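## Task

Thread the purple divider onto the binder's rings so that each of its two holes is on a ring, then shut the rings. The sheets already in the binder must still be on the rings. If a ring punches a fresh hole through the divider, the task fails. The result must hold without the robot gripping or propping anything.

## Robot and tools

Robot: two arms, left_arm and right_arm, mounted on opposite sides of a table, each ending in a two-finger parallel gripper. The names are labels only and do not match the left or right of any image. A mount counts as part of its arm; letting the arms collide or press on each other can end the scene.

Scene frame (used in the result lines): origin at the table centre, table surface at z = +0.020 m, +z upward, left_arm's base on the +y side. Positions are in metres, orientations as quaternions in w,x,y,z order, velocities in m/s and rad/s. Printed hand positions may be slightly wrong, especially at long reach.

Gripper frame (used for commands): fingers point along the gripper's +x axis and close along its y axis. end_effector_position is the spot between the finger pads, roughly 3 to 4 cm behind the tips.

The 14-number row. Every motion command is one flat list of 14 numbers, each in [-1, 1], covering both arms even if one stays still: dx, dy, dz, rx, ry, rz, opening for left_arm, then the same seven for right_arm. dx..rz are an offset, not a pose: they are expressed in that gripper's own axes and measured from the gripper's pose in the most recent result that reported it (before any result in the scene, or for later calls in the same reply, from where the gripper is when the action begins). A value of 1.0 equals 0.6 m of travel or 180 degrees; rx, ry, rz form one rotation vector. All-zero offsets are not a pause: they pull the arm back to that reference pose. To keep an arm still, send the offset back to where it should be in the first call of a reply and zeros afterwards. Opening is absolute, not an offset: +1 is fully open (0.088 m), empty fingers touch near -0.80, and anything lower closes no further. Going from open to shut takes at least about 0.5 s.

Tools:
- execute_actions: argument actions is a list holding at most one item, plus optional pictures (boolean). An empty list just reports the current state. An action item has rows (1 to 15 rows of 14 numbers) and steps (up to 15, default 15; one step = 1/30 s). Each row runs one step, and the final row repeats to fill the steps. Each row is an offset from the same reference pose, not from the previous row. A wait item has only steps (up to 300), counted from the last result, so thinking time is included. A rejected call sends nothing.
- move: target is one 14-number row as above; speed is the path's top speed in m/s, 0.002 to 0.5 (default 0.25), with rotation capped at twice that in rad/s. Both grippers travel straight paths that finish together, lasting 0.5 to 10 s; longer ones are cut off at 10 s short of target. The opening is sent at the start. Paths ignore obstacles and the other arm, and grippers can lag, drift or overshoot the speed, particularly near full arm extension. Faster contact hits harder, and aiming further past a contact pushes harder. The result adds a move: line giving the ending (done, off_target, moving, held, fault) and active limits: limits=paced means the sent pose was clipped; limits=held means a check blocked some steps, after which the arm may rush. Each gripper's distance from its target is also given.
- wait: seconds from 0 to 10; lets the simulation run with no new command.
- zoom_image: camera (cam_head_left, cam_head_right, cam_high, cam_low, cam_left_wrist, cam_right_wrist) and region [x0, y0, x1, y1] in pixels, top-left origin, up to 504 by 504. All images are 504x504.
- show_instructions: no arguments; shows the scene's reference images (a binder manual page).
- finished_scene: scene is the number of the scene being ended; irreversible, and it reports whether the task succeeded.

Result lines: a state line per arm with pose and velocities; grip_measured is the finger opening on the command scale (the final Joint positions number gives it in metres; readings may be off by about 1 mm). Hand target shows the pose each controller is currently steering toward. HELD marks steps where part of a row was not sent; pose unreachable means a clearance check altered or blocked that arm's command. Joint torques are drive outputs, noisy and offset, not pure contact loads. MOTOR HOT appears from 50 °C; at 95 °C an OVER-TEMPERATURE FAULT holds the arm, and if it does not cool it goes limp.

Control behaviour: each step the commanded pose is clipped to within 70 mm and 16 degrees of the measured pose, then inverse kinematics favours position over orientation. After an action ends, an arm continues only to its last clipped pose, so large moves need several calls; check the reported pose and tilt after each. Joint friction can leave the gripper short or slightly tilted, and tiny moves may not register. Joint ranges (rad): waist -3.054 to 3.054, shoulder 0 to 3.142, elbow 0 to 2.356, wrist pitch -1.571 to 1.571, wrist yaw -1.571 to 1.571, wrist roll -3.142 to 3.142. Load limits (N m): waist 18.2, shoulder 22.5, elbow 22.4, wrist pitch 5.92, wrist yaw 5.9, wrist roll 5.54; reaching one triggers a TORQUE FAULT that freezes that arm for 10 s and drops the rest of the call.

Gripping: command an opening clearly below grip_measured to hold something; the bigger the gap, the harder the squeeze (about 34 N per pad at most). Closing fast can squeeze too hard or bounce open.

Avoid: dropping or knocking anything off the table (fails the task), tearing the divider on a ring, pulling sheets off the rings, slamming or shoving hard, and leaving the divider held by the robot at the end. Loose objects may occasionally get a small push from outside.

Each tool is called as name([rows], argument=value, ...), one row to a line, values as JSON.

Reference images:

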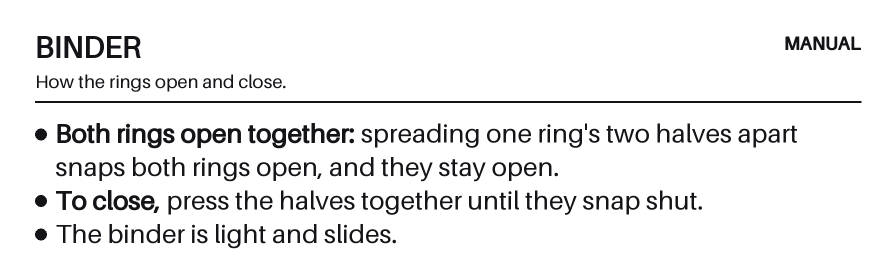

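## Session

execute_actions(actions=[])

Scene clock: 0.00 s of 4050.00 s.
left_arm: end_effector_position=(-0.1003, +0.2587, +0.4059) grip_measured=+0.823 end_effector_quat_wxyz=(+0.575, +0.640, -0.165, -0.482) end_effector_velocity=(+0.001, +0.001, -0.001) end_effector_angular_velocity=(+0.003, -0.000, +0.007) | right_arm: end_effector_position=(-0.0081, -0.2327, +0.3774) grip_measured=+0.836 end_effector_quat_wxyz=(+0.564, +0.015, -0.011, +0.826) end_effector_velocity=(+0.001, -0.000, +0.001) end_effector_angular_velocity=(+0.010, -0.004, -0.000)
Joint positions: left_arm=[-0.447  0.872  0.953 -0.672 -0.697  1.024  0.079] | right_arm=[ 0.004  0.849  0.644  0.242 -0.004 -0.002  0.08 ]
Joint velocities: left_arm=[-0.002 -0.002 -0.002 -0.007 -0.007 -0.007 -0.   ] | right_arm=[-0.007 -0.002 -0.002  0.007 -0.007 -0.007 -0.   ]
Joint torques (N m, as the arm reports them, + toward a larger angle): no reading
Heat: left arm: hottest waist 27 °C (+0.0 °C/min); right arm: hottest shoulder 27 °C (+0.0 °C/min).
Hand target (left_arm): -0.100, +0.259, +0.406; +0.575, +0.640, -0.165, -0.482
Hand target (right_arm): -0.008, -0.233, +0.377; +0.564, +0.015, -0.011, +0.826

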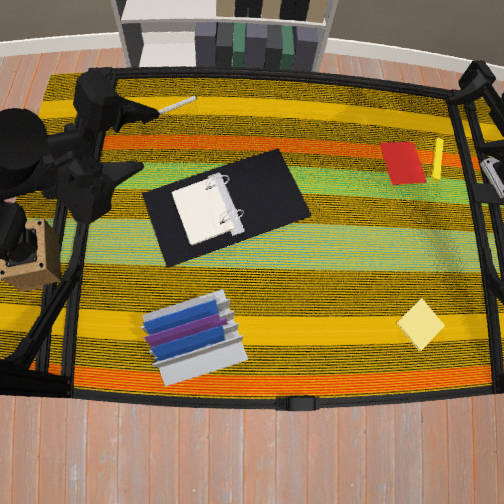

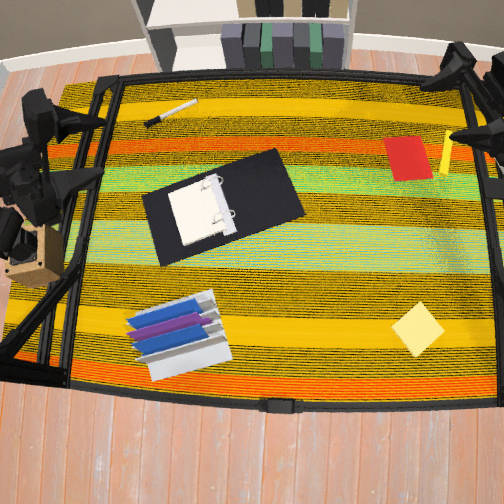

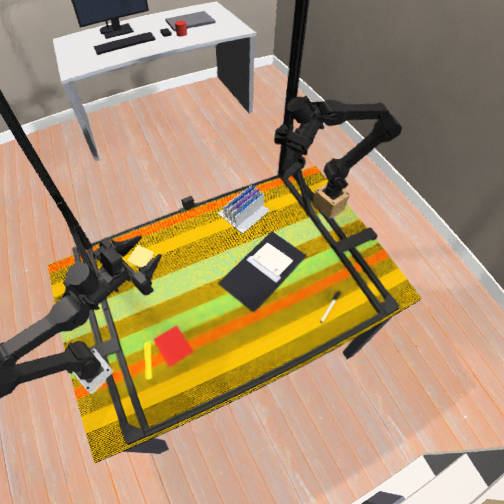

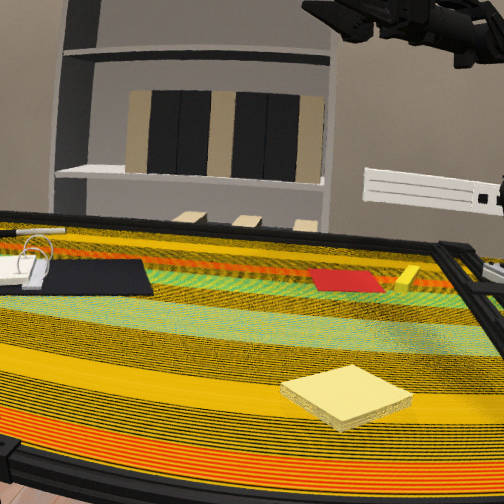

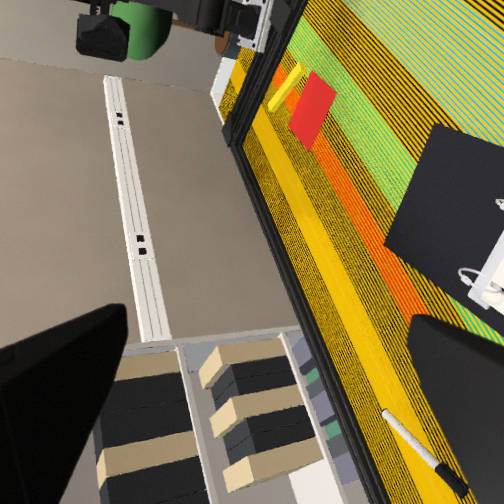

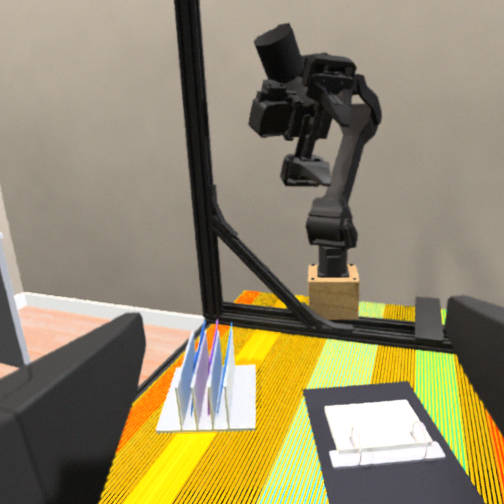

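zoom_image(camera="cam_head_left", region=[120, 270, 270, 400])

zoom_image(camera="cam_head_left", region=[130, 130, 320, 280])

zoom_image(camera="cam_right_wrist", region=[140, 300, 480, 504])

zoom_image(camera="cam_high", region=[200, 170, 320, 320])

zoom_image(camera="cam_low", region=[0, 210, 160, 310])

Region (120, 270, 270, 400) of cam_head_left's 504x504 image, scaled by 3.360, with more detail than that image has; it fills the top 437 rows of this view, and the rest is white.

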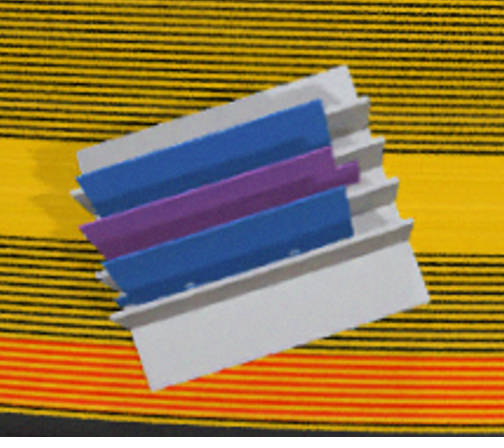

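Region (130, 130, 320, 280) of cam_head_left's 504x504 image, scaled by 2.653, with more detail than that image has; it fills the top 398 rows of this view, and the rest is white.

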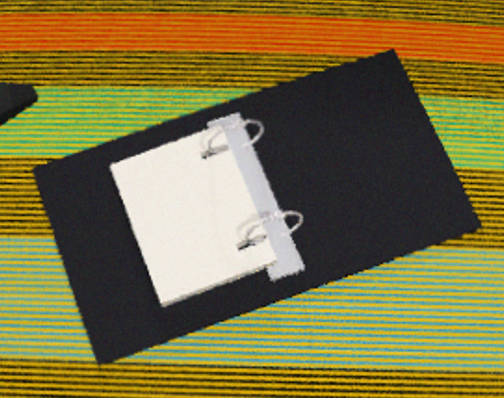

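Region (140, 300, 480, 504) of cam_right_wrist's 504x504 image, scaled by 1.482, with more detail than that image has; it fills the top 302 rows of this view, and the rest is white.

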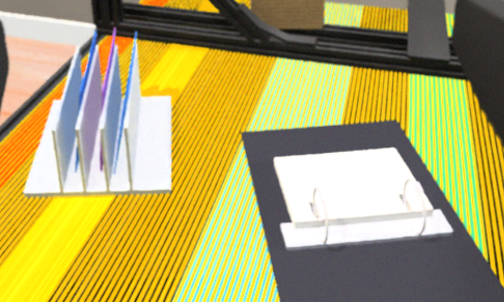

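Region (200, 170, 320, 320) of cam_high's 504x504 image, scaled by 3.360, with more detail than that image has; it fills the left 403 columns of this view, and the rest is white.

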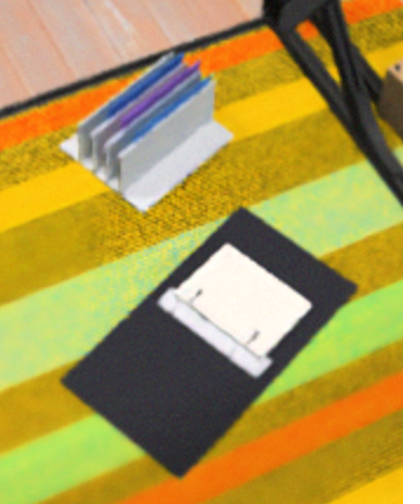

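Region (0, 210, 160, 310) of cam_low's 504x504 image, scaled by 3.150, with more detail than that image has; it fills the top 315 rows of this view, and the rest is white.

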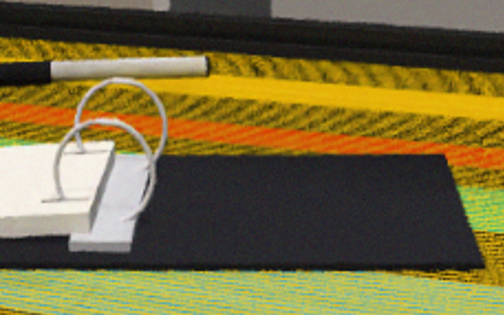

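move(target=[0.166,-0.16,0.031,-0.351,0.264,-0.276,0.8,0,0,0,0,0,0,0.83], speed=0.4)

Scene clock: 19.87 s of 4050.00 s.
left_arm: end_effector_position=(-0.1002, +0.2011, +0.2760) grip_measured=+0.800 end_effector_quat_wxyz=(+0.585, +0.405, +0.581, -0.395) end_effector_velocity=(-0.004, +0.005, +0.000) end_effector_angular_velocity=(+0.021, +0.010, +0.000) | right_arm: end_effector_position=(-0.0081, -0.2327, +0.3774) grip_measured=+0.830 end_effector_quat_wxyz=(+0.564, +0.015, -0.011, +0.826) end_effector_velocity=(+0.000, -0.001, -0.001) end_effector_angular_velocity=(-0.010, +0.019, +0.006)
Joint positions: left_arm=[-0.101  1.749  1.541 -1.37  -0.013 -0.25   0.078] | right_arm=[ 0.004  0.849  0.644  0.242 -0.004 -0.002  0.08 ]
Joint velocities: left_arm=[-0.007 -0.002 -0.002 -0.022  0.007 -0.007 -0.   ] | right_arm=[-0.002 -0.007 -0.002 -0.007 -0.007  0.022 -0.   ]
Joint torques (N m, as the arm reports them, + toward a larger angle): left_arm=[ 0.29 -7.02  6.79 -0.08  0.17 -0.11] | right_arm=[ 0.04 -2.42  7.19  1.71 -0.01  0.04]
Heat: left arm: hottest waist 27 °C (+0.0 °C/min); right arm: hottest wrist pitch 30 °C (+9.1 °C/min).
Hand target (left_arm): -0.100, +0.199, +0.278; +0.586, +0.401, +0.583, -0.395
Hand target (right_arm): -0.008, -0.233, +0.377; +0.564, +0.015, -0.011, +0.826
Off the commanded pose (left_arm): 0.004 m, 1 deg.
Off the commanded pose (right_arm): 0.000 m, 0 deg.
After step 90, 14.37 s passed at rest.
move: done

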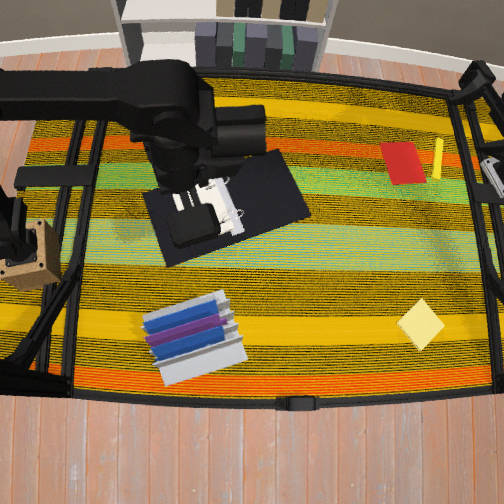

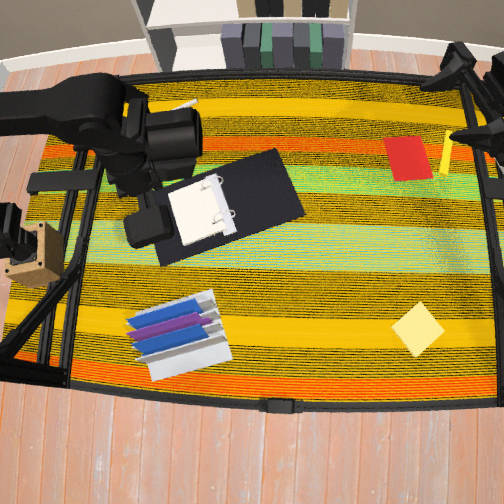

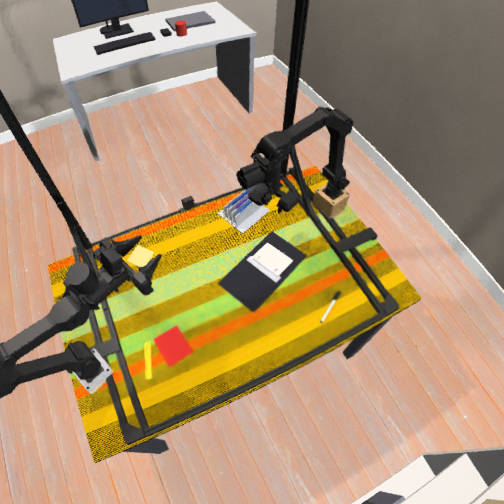

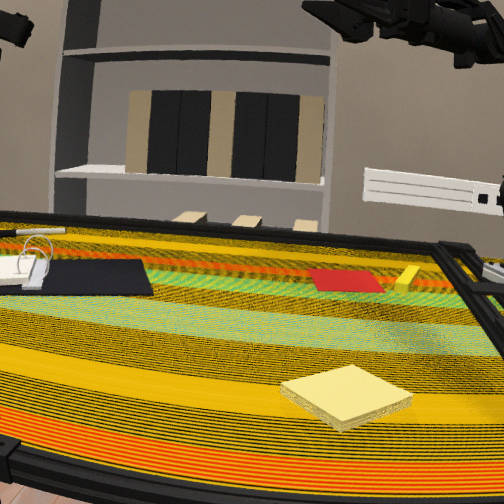

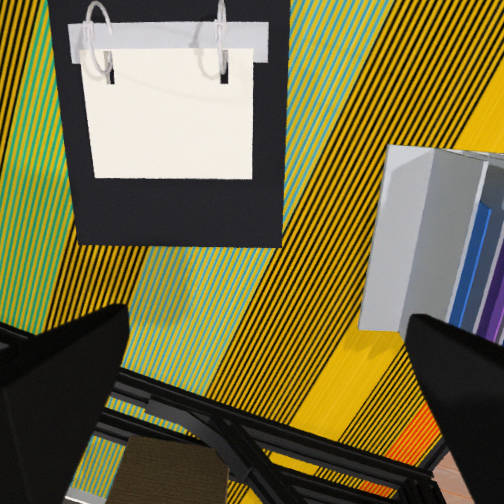

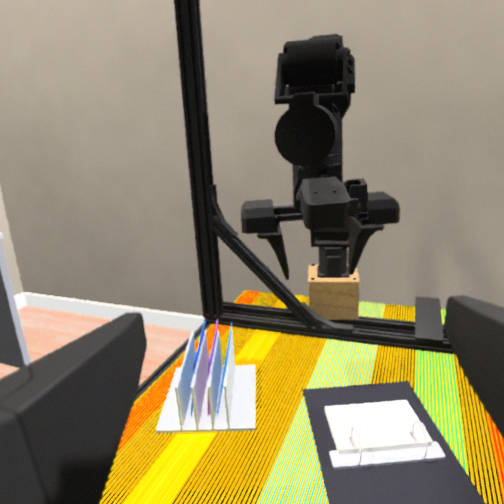

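move(target=[0.223,0.04,0.107,-0.472,-0.196,0.196,-0.78,0,0,0,0,0,0,0.83], speed=0.4)

Scene clock: 41.43 s of 4050.00 s.
left_arm: end_effector_position=(-0.0551, +0.1530, +0.1418) grip_measured=-0.780 end_effector_quat_wxyz=(+0.910, -0.067, +0.372, +0.168) end_effector_velocity=(-0.002, +0.001, -0.001) end_effector_angular_velocity=(+0.003, +0.005, +0.005) | right_arm: end_effector_position=(-0.0081, -0.2327, +0.3774) grip_measured=+0.830 end_effector_quat_wxyz=(+0.564, +0.015, -0.011, +0.826) end_effector_velocity=(-0.002, -0.001, -0.005) end_effector_angular_velocity=(-0.012, -0.029, +0.009)
Joint positions: left_arm=[-0.258  2.321  1.631 -1.265 -0.716 -2.117  0.001] | right_arm=[ 0.004  0.849  0.644  0.242 -0.004 -0.002  0.08 ]
Joint velocities: left_arm=[-0.002  0.002  0.002 -0.007  0.007 -0.007 -0.   ] | right_arm=[ 0.002 -0.002 -0.002 -0.022 -0.007 -0.022 -0.   ]
Joint torques (N m, as the arm reports them, + toward a larger angle): left_arm=[ 0.1  -9.5   5.28 -0.68 -0.53 -0.09] | right_arm=[ 0.02 -2.42  7.19  1.71  0.    0.04]
Heat: left arm: hottest elbow 30 °C (+4.3 °C/min); right arm: hottest wrist pitch 33 °C (+8.7 °C/min).
Hand target (left_arm): -0.054, +0.151, +0.141; +0.911, -0.068, +0.369, +0.169
Hand target (right_arm): -0.008, -0.233, +0.377; +0.564, +0.015, -0.011, +0.826
Off the commanded pose (left_arm): 0.003 m, 0 deg.
Off the commanded pose (right_arm): 0.000 m, 0 deg.
After step 90, 15.87 s passed at rest.
move: done

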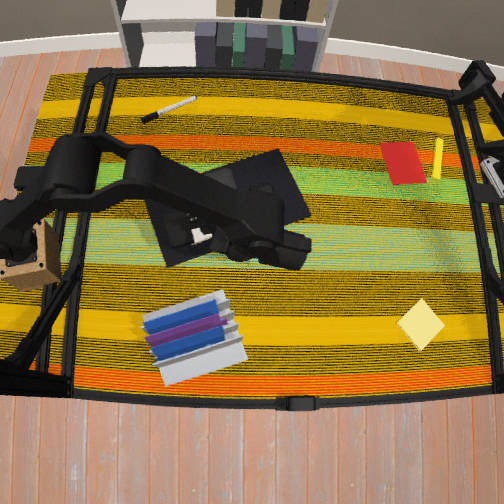

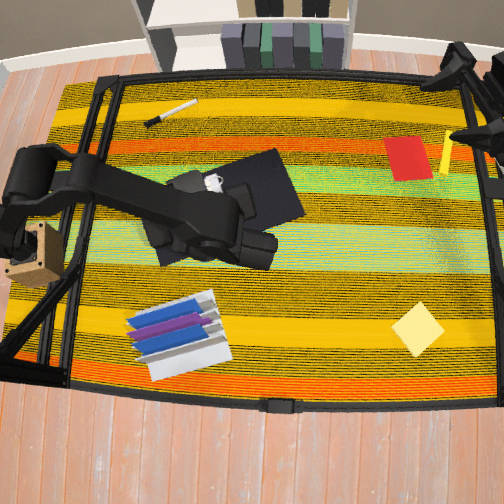

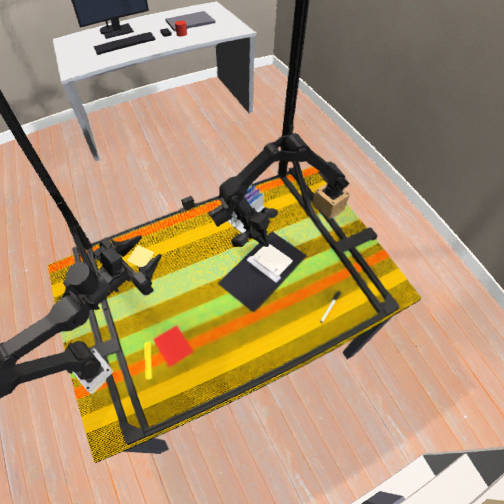

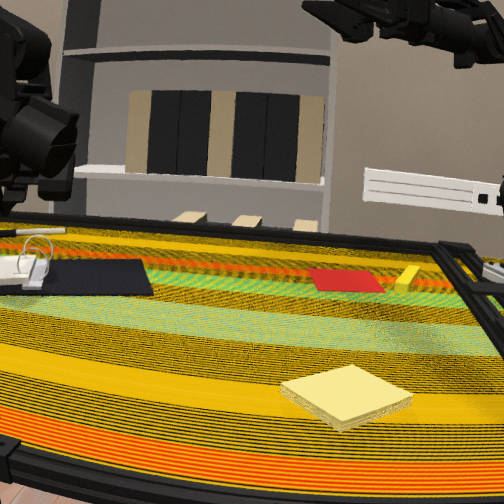

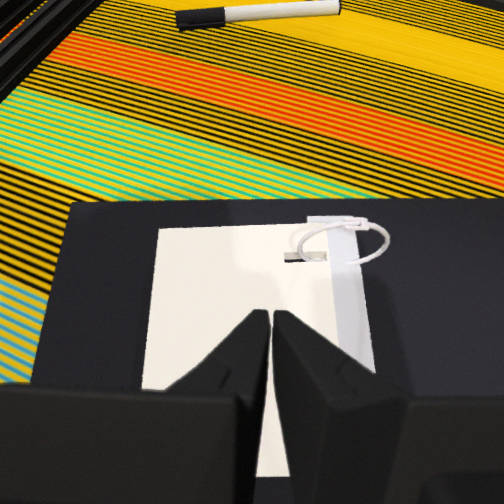

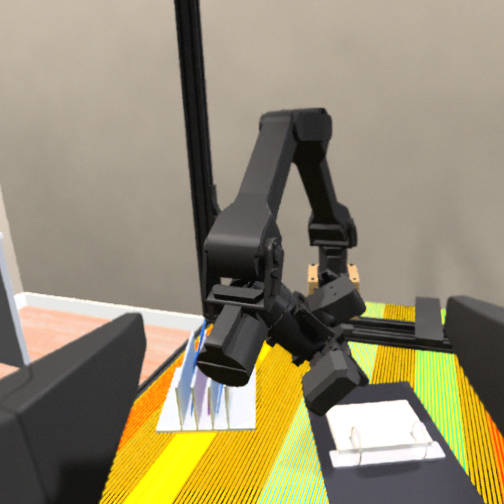

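move(target=[0.058,-0.058,-0.015,0,0,0,-0.78,0.12,-0.22,-0.35,0,0.06,0,0.83])

Scene clock: 47.33 s of 4050.00 s.
left_arm: end_effector_position=(-0.0269, +0.1300, +0.1118) grip_measured=-0.780 end_effector_quat_wxyz=(+0.910, -0.066, +0.373, +0.170) end_effector_velocity=(-0.002, -0.002, +0.000) end_effector_angular_velocity=(-0.017, +0.005, +0.005) | right_arm: end_effector_position=(+0.0843, -0.1120, +0.1729) grip_measured=+0.830 end_effector_quat_wxyz=(+0.562, -0.060, +0.045, +0.824) end_effector_velocity=(+0.002, -0.001, -0.007) end_effector_angular_velocity=(-0.024, +0.011, -0.001)
Joint positions: left_arm=[-0.189  2.444  1.732 -1.188 -0.737 -2.032  0.001] | right_arm=[-0.481  1.787  0.541  1.077 -0.484 -0.073  0.08 ]
Joint velocities: left_arm=[-0.002 -0.002  0.002  0.007  0.007 -0.007 -0.   ] | right_arm=[-0.007  0.012 -0.002 -0.007 -0.007  0.007 -0.   ]
Joint torques (N m, as the arm reports them, + toward a larger angle): left_arm=[  0.2  -10.12   5.31  -0.25  -0.55   0.18] | right_arm=[-0.19 -5.24  5.28  1.78 -0.15 -0.02]
Heat: left arm: hottest shoulder 30 °C (+3.8 °C/min); right arm: hottest wrist pitch 33 °C (+7.6 °C/min).
Hand target (left_arm): -0.026, +0.127, +0.111; +0.911, -0.067, +0.372, +0.168
Hand target (right_arm): +0.085, -0.110, +0.172; +0.562, -0.061, +0.044, +0.824
Off the commanded pose (left_arm): 0.003 m, 0 deg.
Off the commanded pose (right_arm): 0.004 m, 1 deg.
After step 90, 1.37 s passed at rest.
move: done

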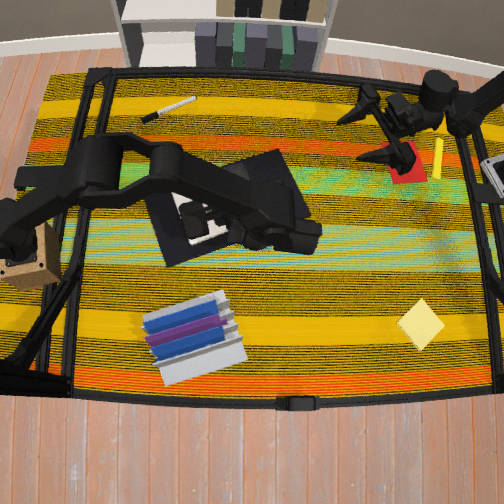

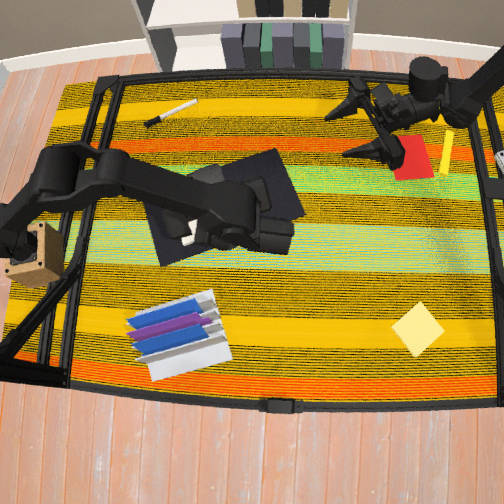

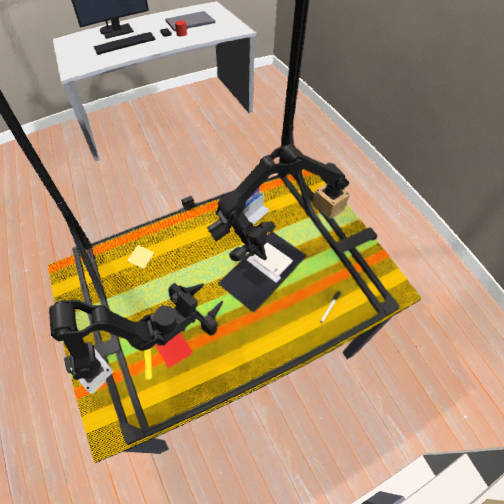

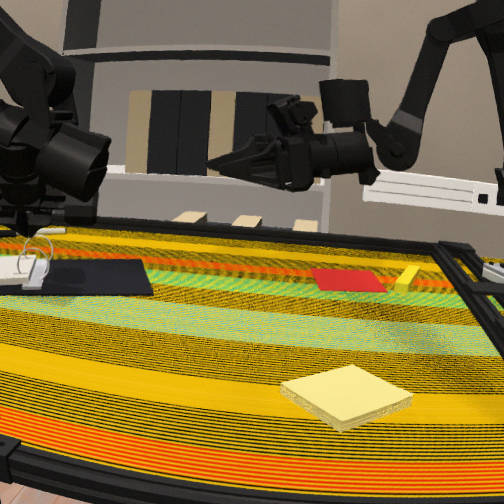

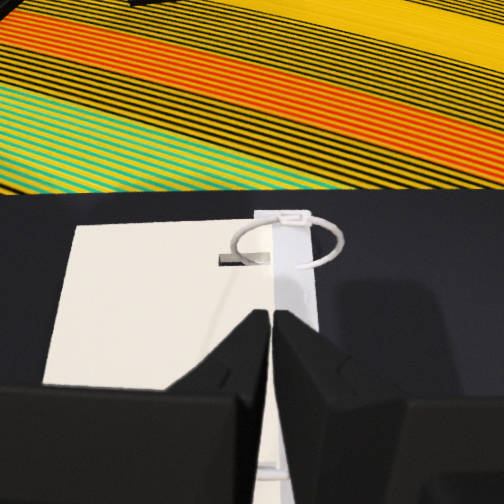

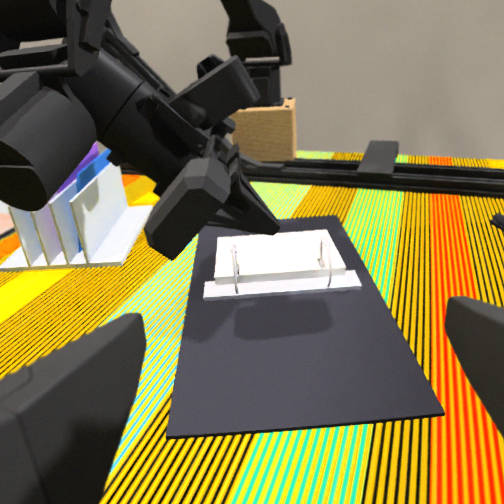

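move(target=[0.067,-0.017,0.003,0,0,0,-0.78,0,0,0,0,0,0,0.83], speed=0.1)

zoom_image(camera="cam_right_wrist", region=[180, 180, 380, 320])

Scene clock: 52.27 s of 4050.00 s.
left_arm: end_effector_position=(+0.0043, +0.1294, +0.0880) grip_measured=-0.780 end_effector_quat_wxyz=(+0.909, -0.073, +0.375, +0.170) end_effector_velocity=(-0.000, -0.004, +0.003) end_effector_angular_velocity=(-0.015, -0.024, -0.008) | right_arm: end_effector_position=(+0.0843, -0.1119, +0.1729) grip_measured=+0.830 end_effector_quat_wxyz=(+0.562, -0.060, +0.045, +0.824) end_effector_velocity=(-0.002, -0.001, -0.001) end_effector_angular_velocity=(-0.004, -0.005, +0.011)
Joint positions: left_arm=[-0.115  2.476  1.696 -1.046 -0.754 -1.941  0.001] | right_arm=[-0.481  1.788  0.541  1.077 -0.484 -0.073  0.08 ]
Joint velocities: left_arm=[-0.007 -0.002  0.002  0.007 -0.022 -0.007 -0.   ] | right_arm=[ 0.002 -0.002 -0.002 -0.007 -0.007 -0.007 -0.   ]
Joint torques (N m, as the arm reports them, + toward a larger angle): left_arm=[  0.05 -10.46   3.44  -0.2   -0.57   0.19] | right_arm=[ 0.03 -6.67  4.33  1.64 -0.05  0.05]
Heat: left arm: hottest shoulder 31 °C (+4.6 °C/min); right arm: hottest wrist pitch 34 °C (+8.0 °C/min).
Hand target (left_arm): +0.005, +0.132, +0.085; +0.910, -0.066, +0.373, +0.170
Hand target (right_arm): +0.084, -0.112, +0.173; +0.562, -0.060, +0.045, +0.824
Off the commanded pose (left_arm): 0.004 m, 1 deg.
Off the commanded pose (right_arm): 0.000 m, 0 deg.
After step 90, 1.13 s passed at rest.
move: done

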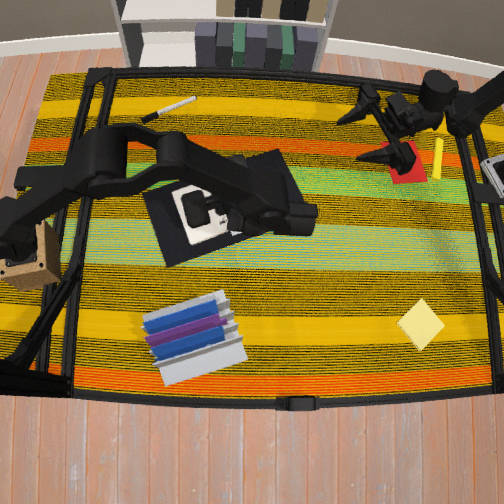

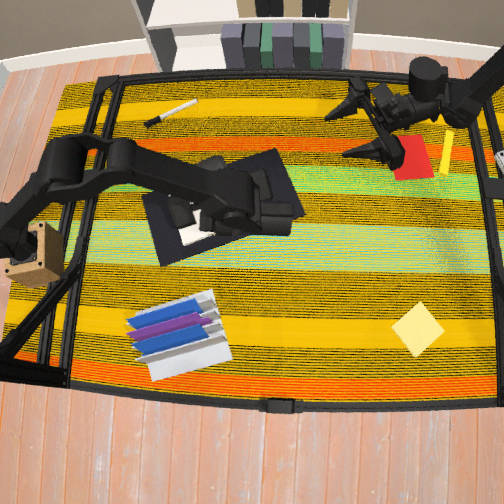

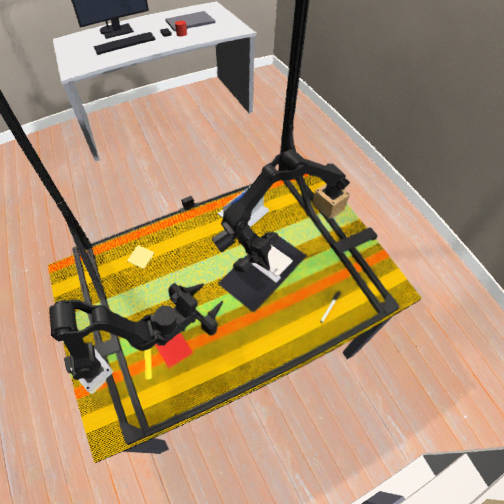

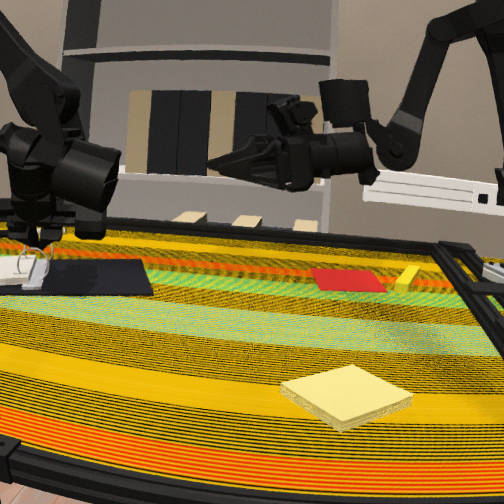

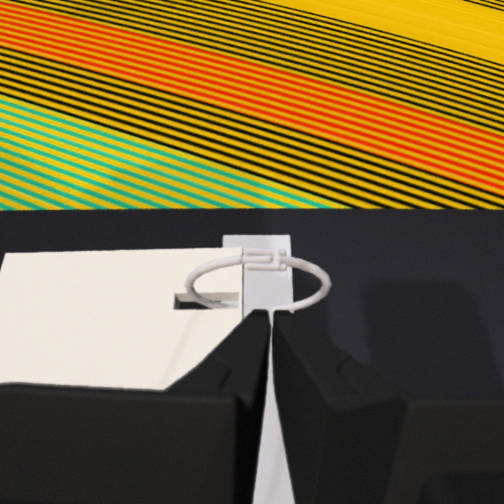

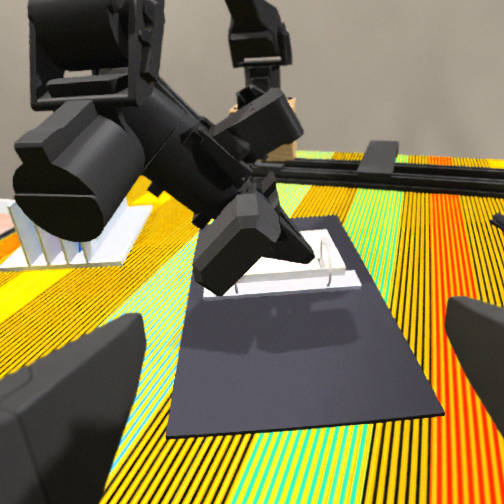

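Region (180, 180, 380, 320) of cam_right_wrist's 504x504 image, scaled by 2.520, with more detail than that image has; it fills the top 353 rows of this view, and the rest is white.

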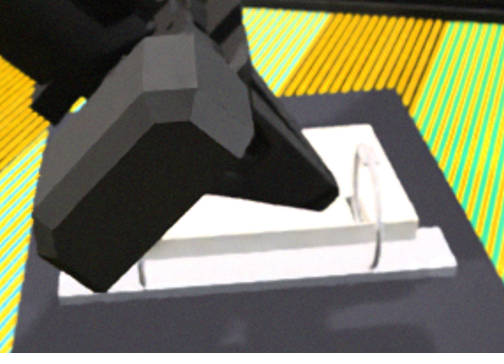

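move(target=[0.026,0.006,0.014,0,0,0,-0.78,0,0,0,0,0,0,0.83], speed=0.05)

zoom_image(camera="cam_right_wrist", region=[180, 180, 380, 320])

Scene clock: 61.87 s of 4050.00 s.
left_arm: end_effector_position=(+0.0177, +0.1391, +0.0777) grip_measured=-0.780 end_effector_quat_wxyz=(+0.908, -0.069, +0.376, +0.173) end_effector_velocity=(-0.000, -0.000, +0.005) end_effector_angular_velocity=(+0.003, -0.005, -0.009) | right_arm: end_effector_position=(+0.0843, -0.1119, +0.1729) grip_measured=+0.830 end_effector_quat_wxyz=(+0.562, -0.060, +0.045, +0.824) end_effector_velocity=(-0.002, -0.002, -0.001) end_effector_angular_velocity=(-0.009, +0.011, +0.018)
Joint positions: left_arm=[-0.08   2.47   1.637 -0.972 -0.759 -1.897  0.001] | right_arm=[-0.481  1.788  0.541  1.077 -0.484 -0.073  0.08 ]
Joint velocities: left_arm=[-0.002 -0.012 -0.002 -0.007 -0.007  0.007 -0.   ] | right_arm=[-0.002 -0.002 -0.002 -0.007 -0.022  0.007 -0.   ]
Joint torques (N m, as the arm reports them, + toward a larger angle): left_arm=[  0.15 -13.37   3.13  -0.11  -0.6    0.19] | right_arm=[ 0.03 -6.57  4.37  1.67 -0.05  0.05]
Heat: left arm: hottest shoulder 33 °C (+6.0 °C/min); right arm: hottest wrist pitch 34 °C (+7.0 °C/min).
Hand target (left_arm): +0.019, +0.139, +0.083; +0.909, -0.073, +0.374, +0.170
Hand target (right_arm): +0.084, -0.112, +0.173; +0.562, -0.060, +0.045, +0.824
Off the commanded pose (left_arm): 0.005 m, 1 deg.
Off the commanded pose (right_arm): 0.000 m, 0 deg.
After step 150, 3.87 s passed at rest.
move: done

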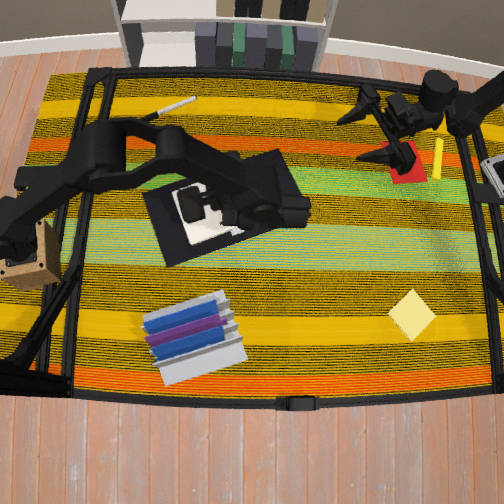

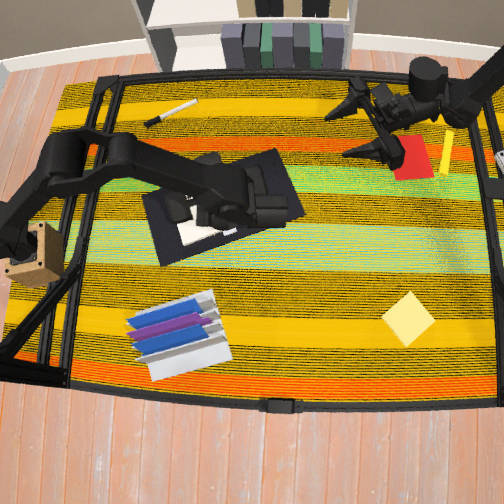

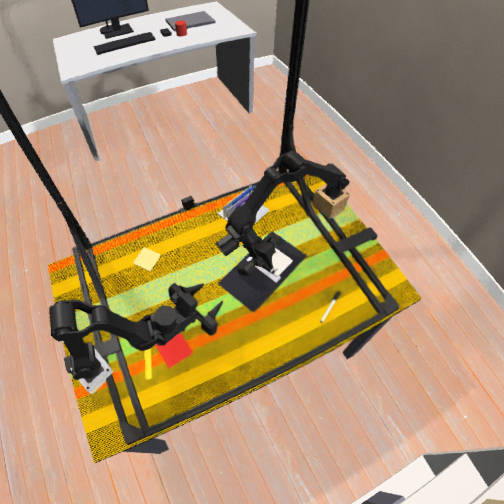

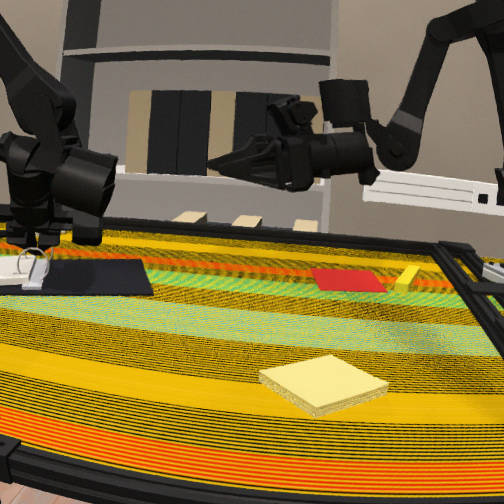

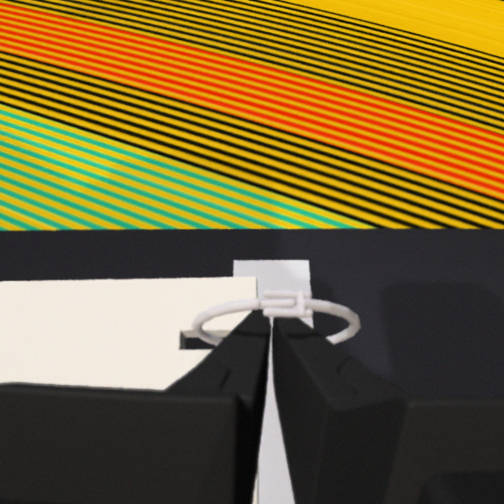

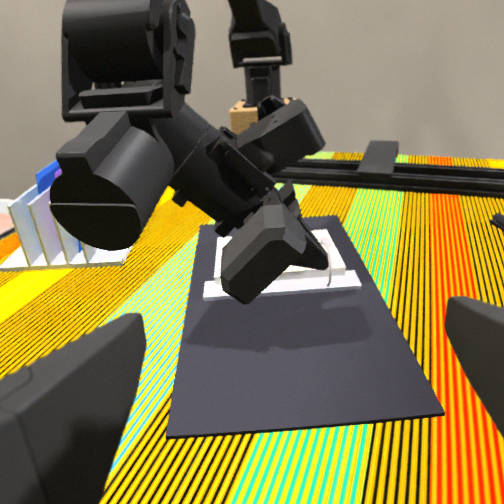

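Region (180, 180, 380, 320) of cam_right_wrist's 504x504 image, scaled by 2.520, with more detail than that image has; it fills the top 353 rows of this view, and the rest is white.

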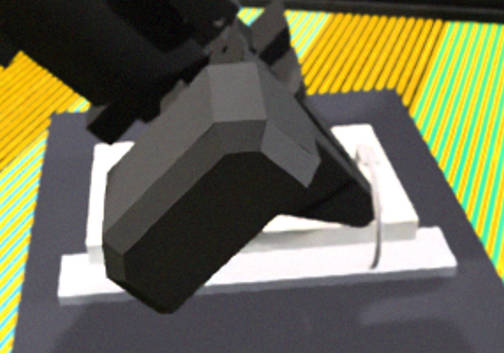

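move(target=[-0.001,-0.003,0.018,0,0,0,-0.78,0,0,0,0,0,0,0.83], speed=0.05)

execute_actions([
  {"rows":[[0,0,0,0,0,0,-0.6,0,0,0,0,0,0,0.83],[0,0,0,0,0,0,-0.5,0,0,0,0,0,0,0.83],[0,0,0,0,0,0,-0.4,0,0,0,0,0,0,0.83],[0,0,0,0,0,0,-0.35,0,0,0,0,0,0,0.83]]},
])

Scene clock: 69.63 s of 4050.00 s.
left_arm: end_effector_position=(+0.0215, +0.1407, +0.0780) grip_measured=-0.780 end_effector_quat_wxyz=(+0.907, -0.063, +0.377, +0.174) end_effector_velocity=(-0.001, +0.004, +0.002) end_effector_angular_velocity=(+0.018, -0.006, +0.001) | right_arm: end_effector_position=(+0.0843, -0.1119, +0.1729) grip_measured=+0.830 end_effector_quat_wxyz=(+0.562, -0.060, +0.045, +0.824) end_effector_velocity=(+0.002, -0.002, +0.002) end_effector_angular_velocity=(+0.015, -0.020, +0.003)
Joint positions: left_arm=[-0.069  2.468  1.636 -0.971 -0.758 -1.879  0.001] | right_arm=[-0.481  1.788  0.541  1.077 -0.484 -0.073  0.08 ]
Joint velocities: left_arm=[-0.002 -0.002 -0.002 -0.022 -0.007 -0.007 -0.   ] | right_arm=[-0.007 -0.007 -0.007  0.007 -0.007 -0.022  0.   ]
Joint torques (N m, as the arm reports them, + toward a larger angle): left_arm=[  0.83 -13.67   3.83  -0.46  -0.6    0.17] | right_arm=[ 0.03 -6.57  4.37  1.67 -0.06  0.04]
Heat: left arm: hottest shoulder 36 °C (+9.1 °C/min); right arm: hottest wrist pitch 34 °C (+5.0 °C/min).
Hand target (left_arm): +0.025, +0.140, +0.086; +0.908, -0.069, +0.375, +0.173
Hand target (right_arm): +0.084, -0.112, +0.173; +0.562, -0.060, +0.045, +0.824
Off the commanded pose (left_arm): 0.009 m, 1 deg.
Off the commanded pose (right_arm): 0.000 m, 0 deg.
After step 90, 4.07 s passed at rest.
move: off_target (left_arm)

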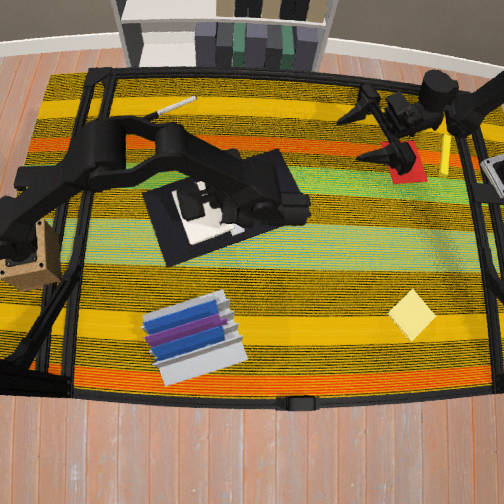

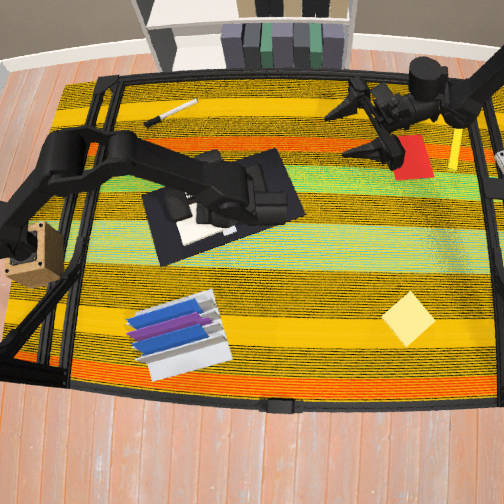

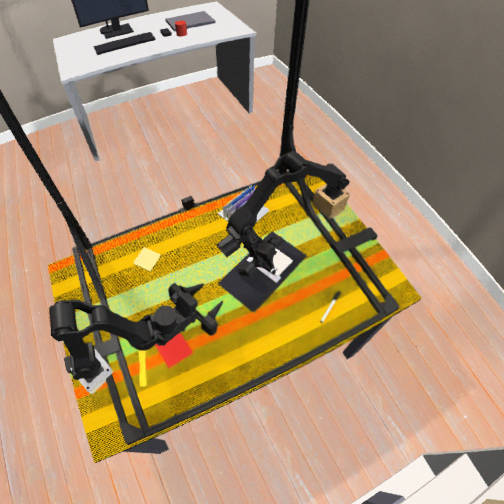

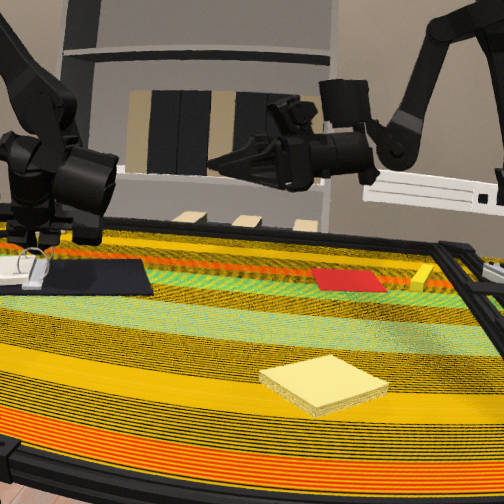

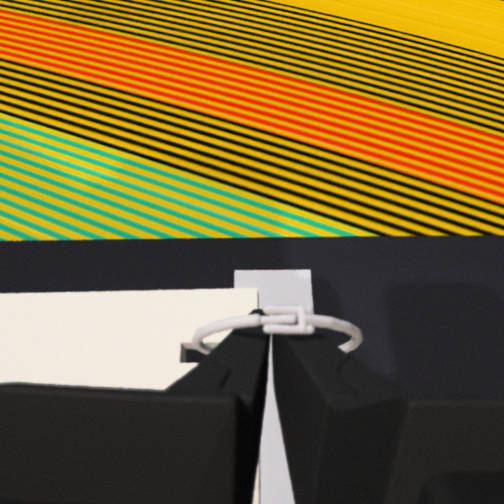

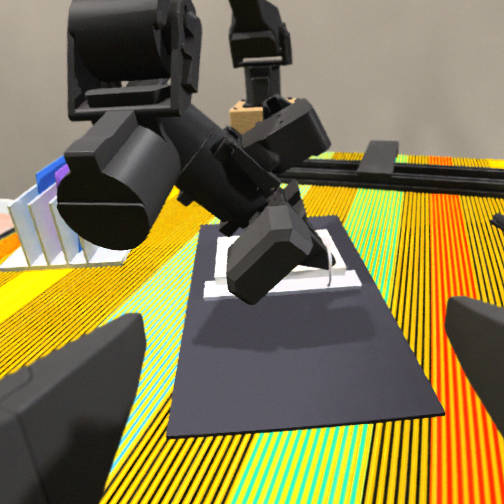

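Scene clock: 70.13 s of 4050.00 s.
left_arm: end_effector_position=(+0.0203, +0.1403, +0.0774) grip_measured=-0.356 end_effector_quat_wxyz=(+0.906, -0.063, +0.380, +0.174) end_effector_velocity=(-0.001, +0.003, +0.001) end_effector_angular_velocity=(+0.008, -0.007, +0.001) | right_arm: end_effector_position=(+0.0843, -0.1119, +0.1729) grip_measured=+0.830 end_effector_quat_wxyz=(+0.562, -0.060, +0.045, +0.824) end_effector_velocity=(-0.000, -0.001, -0.001) end_effector_angular_velocity=(-0.004, -0.005, +0.006)
Joint positions: left_arm=[-0.071  2.468  1.636 -0.97  -0.752 -1.879  0.022] | right_arm=[-0.481  1.788  0.541  1.077 -0.484 -0.073  0.08 ]
Joint velocities: left_arm=[-0.002 -0.002 -0.007 -0.007 -0.007 -0.007  0.   ] | right_arm=[-0.002 -0.002 -0.002 -0.007 -0.007 -0.007 -0.   ]
Joint torques (N m, as the arm reports them, + toward a larger angle): left_arm=[  0.13 -11.22   3.94  -0.28  -0.62   0.04] | right_arm=[ 0.03 -6.58  4.36  1.68 -0.06  0.04]
Heat: left arm: hottest shoulder 36 °C (+9.1 °C/min); right arm: hottest wrist pitch 34 °C (+5.1 °C/min).
Hand target (left_arm): +0.021, +0.141, +0.078; +0.907, -0.063, +0.377, +0.174
Hand target (right_arm): +0.084, -0.112, +0.173; +0.562, -0.060, +0.045, +0.824
Off the commanded pose (left_arm): 0.001 m, 0 deg.
Off the commanded pose (right_arm): 0.000 m, 0 deg.
Steps of this call (steps 1 to 15: all 15 steps of this action). Readings (end_effector_position):
1: left_arm (+0.0214, +0.1405, +0.0779) | right_arm (+0.0843, -0.1119, +0.1729)
2: left_arm (+0.0213, +0.1399, +0.0778) | right_arm (+0.0843, -0.1119, +0.1729)
4: left_arm (+0.0207, +0.1399, +0.0773) | right_arm (+0.0843, -0.1119, +0.1729)
8: left_arm (+0.0204, +0.1401, +0.0773) | right_arm (+0.0843, -0.1119, +0.1729)
15: the state above

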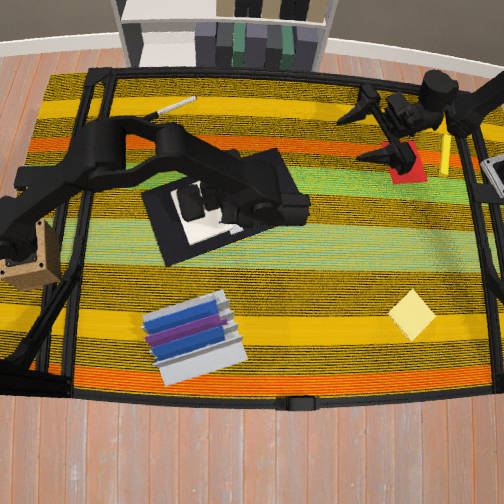

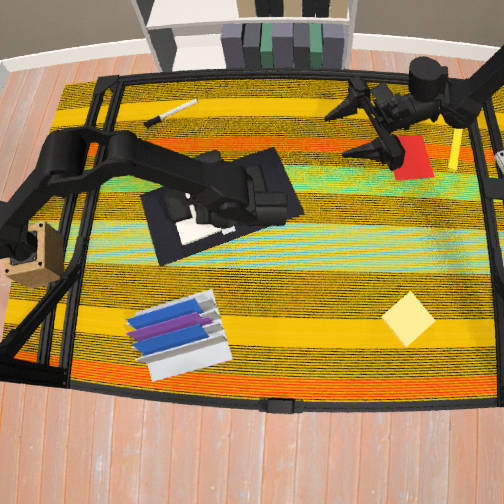

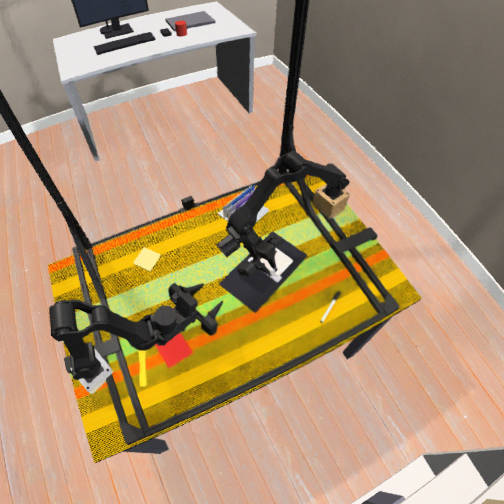

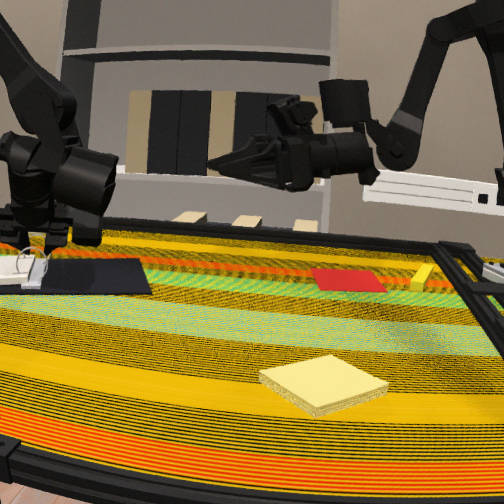

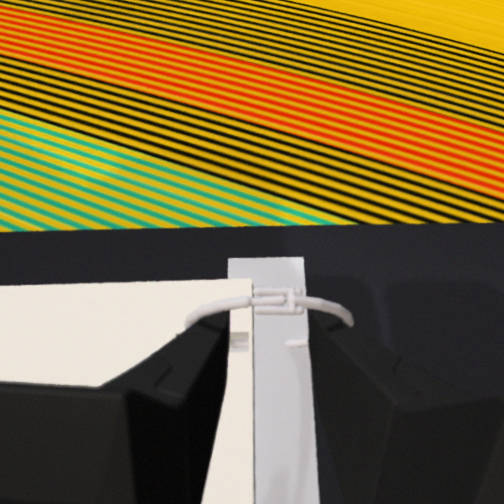

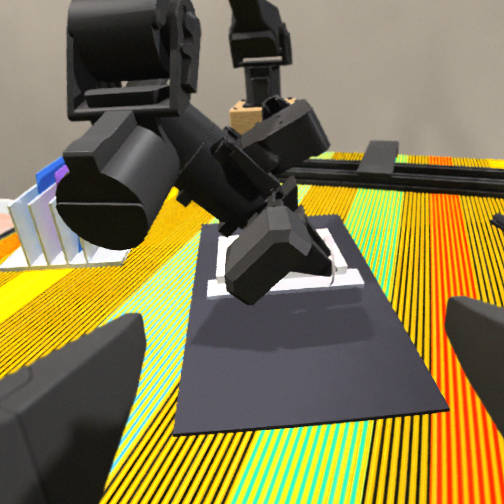

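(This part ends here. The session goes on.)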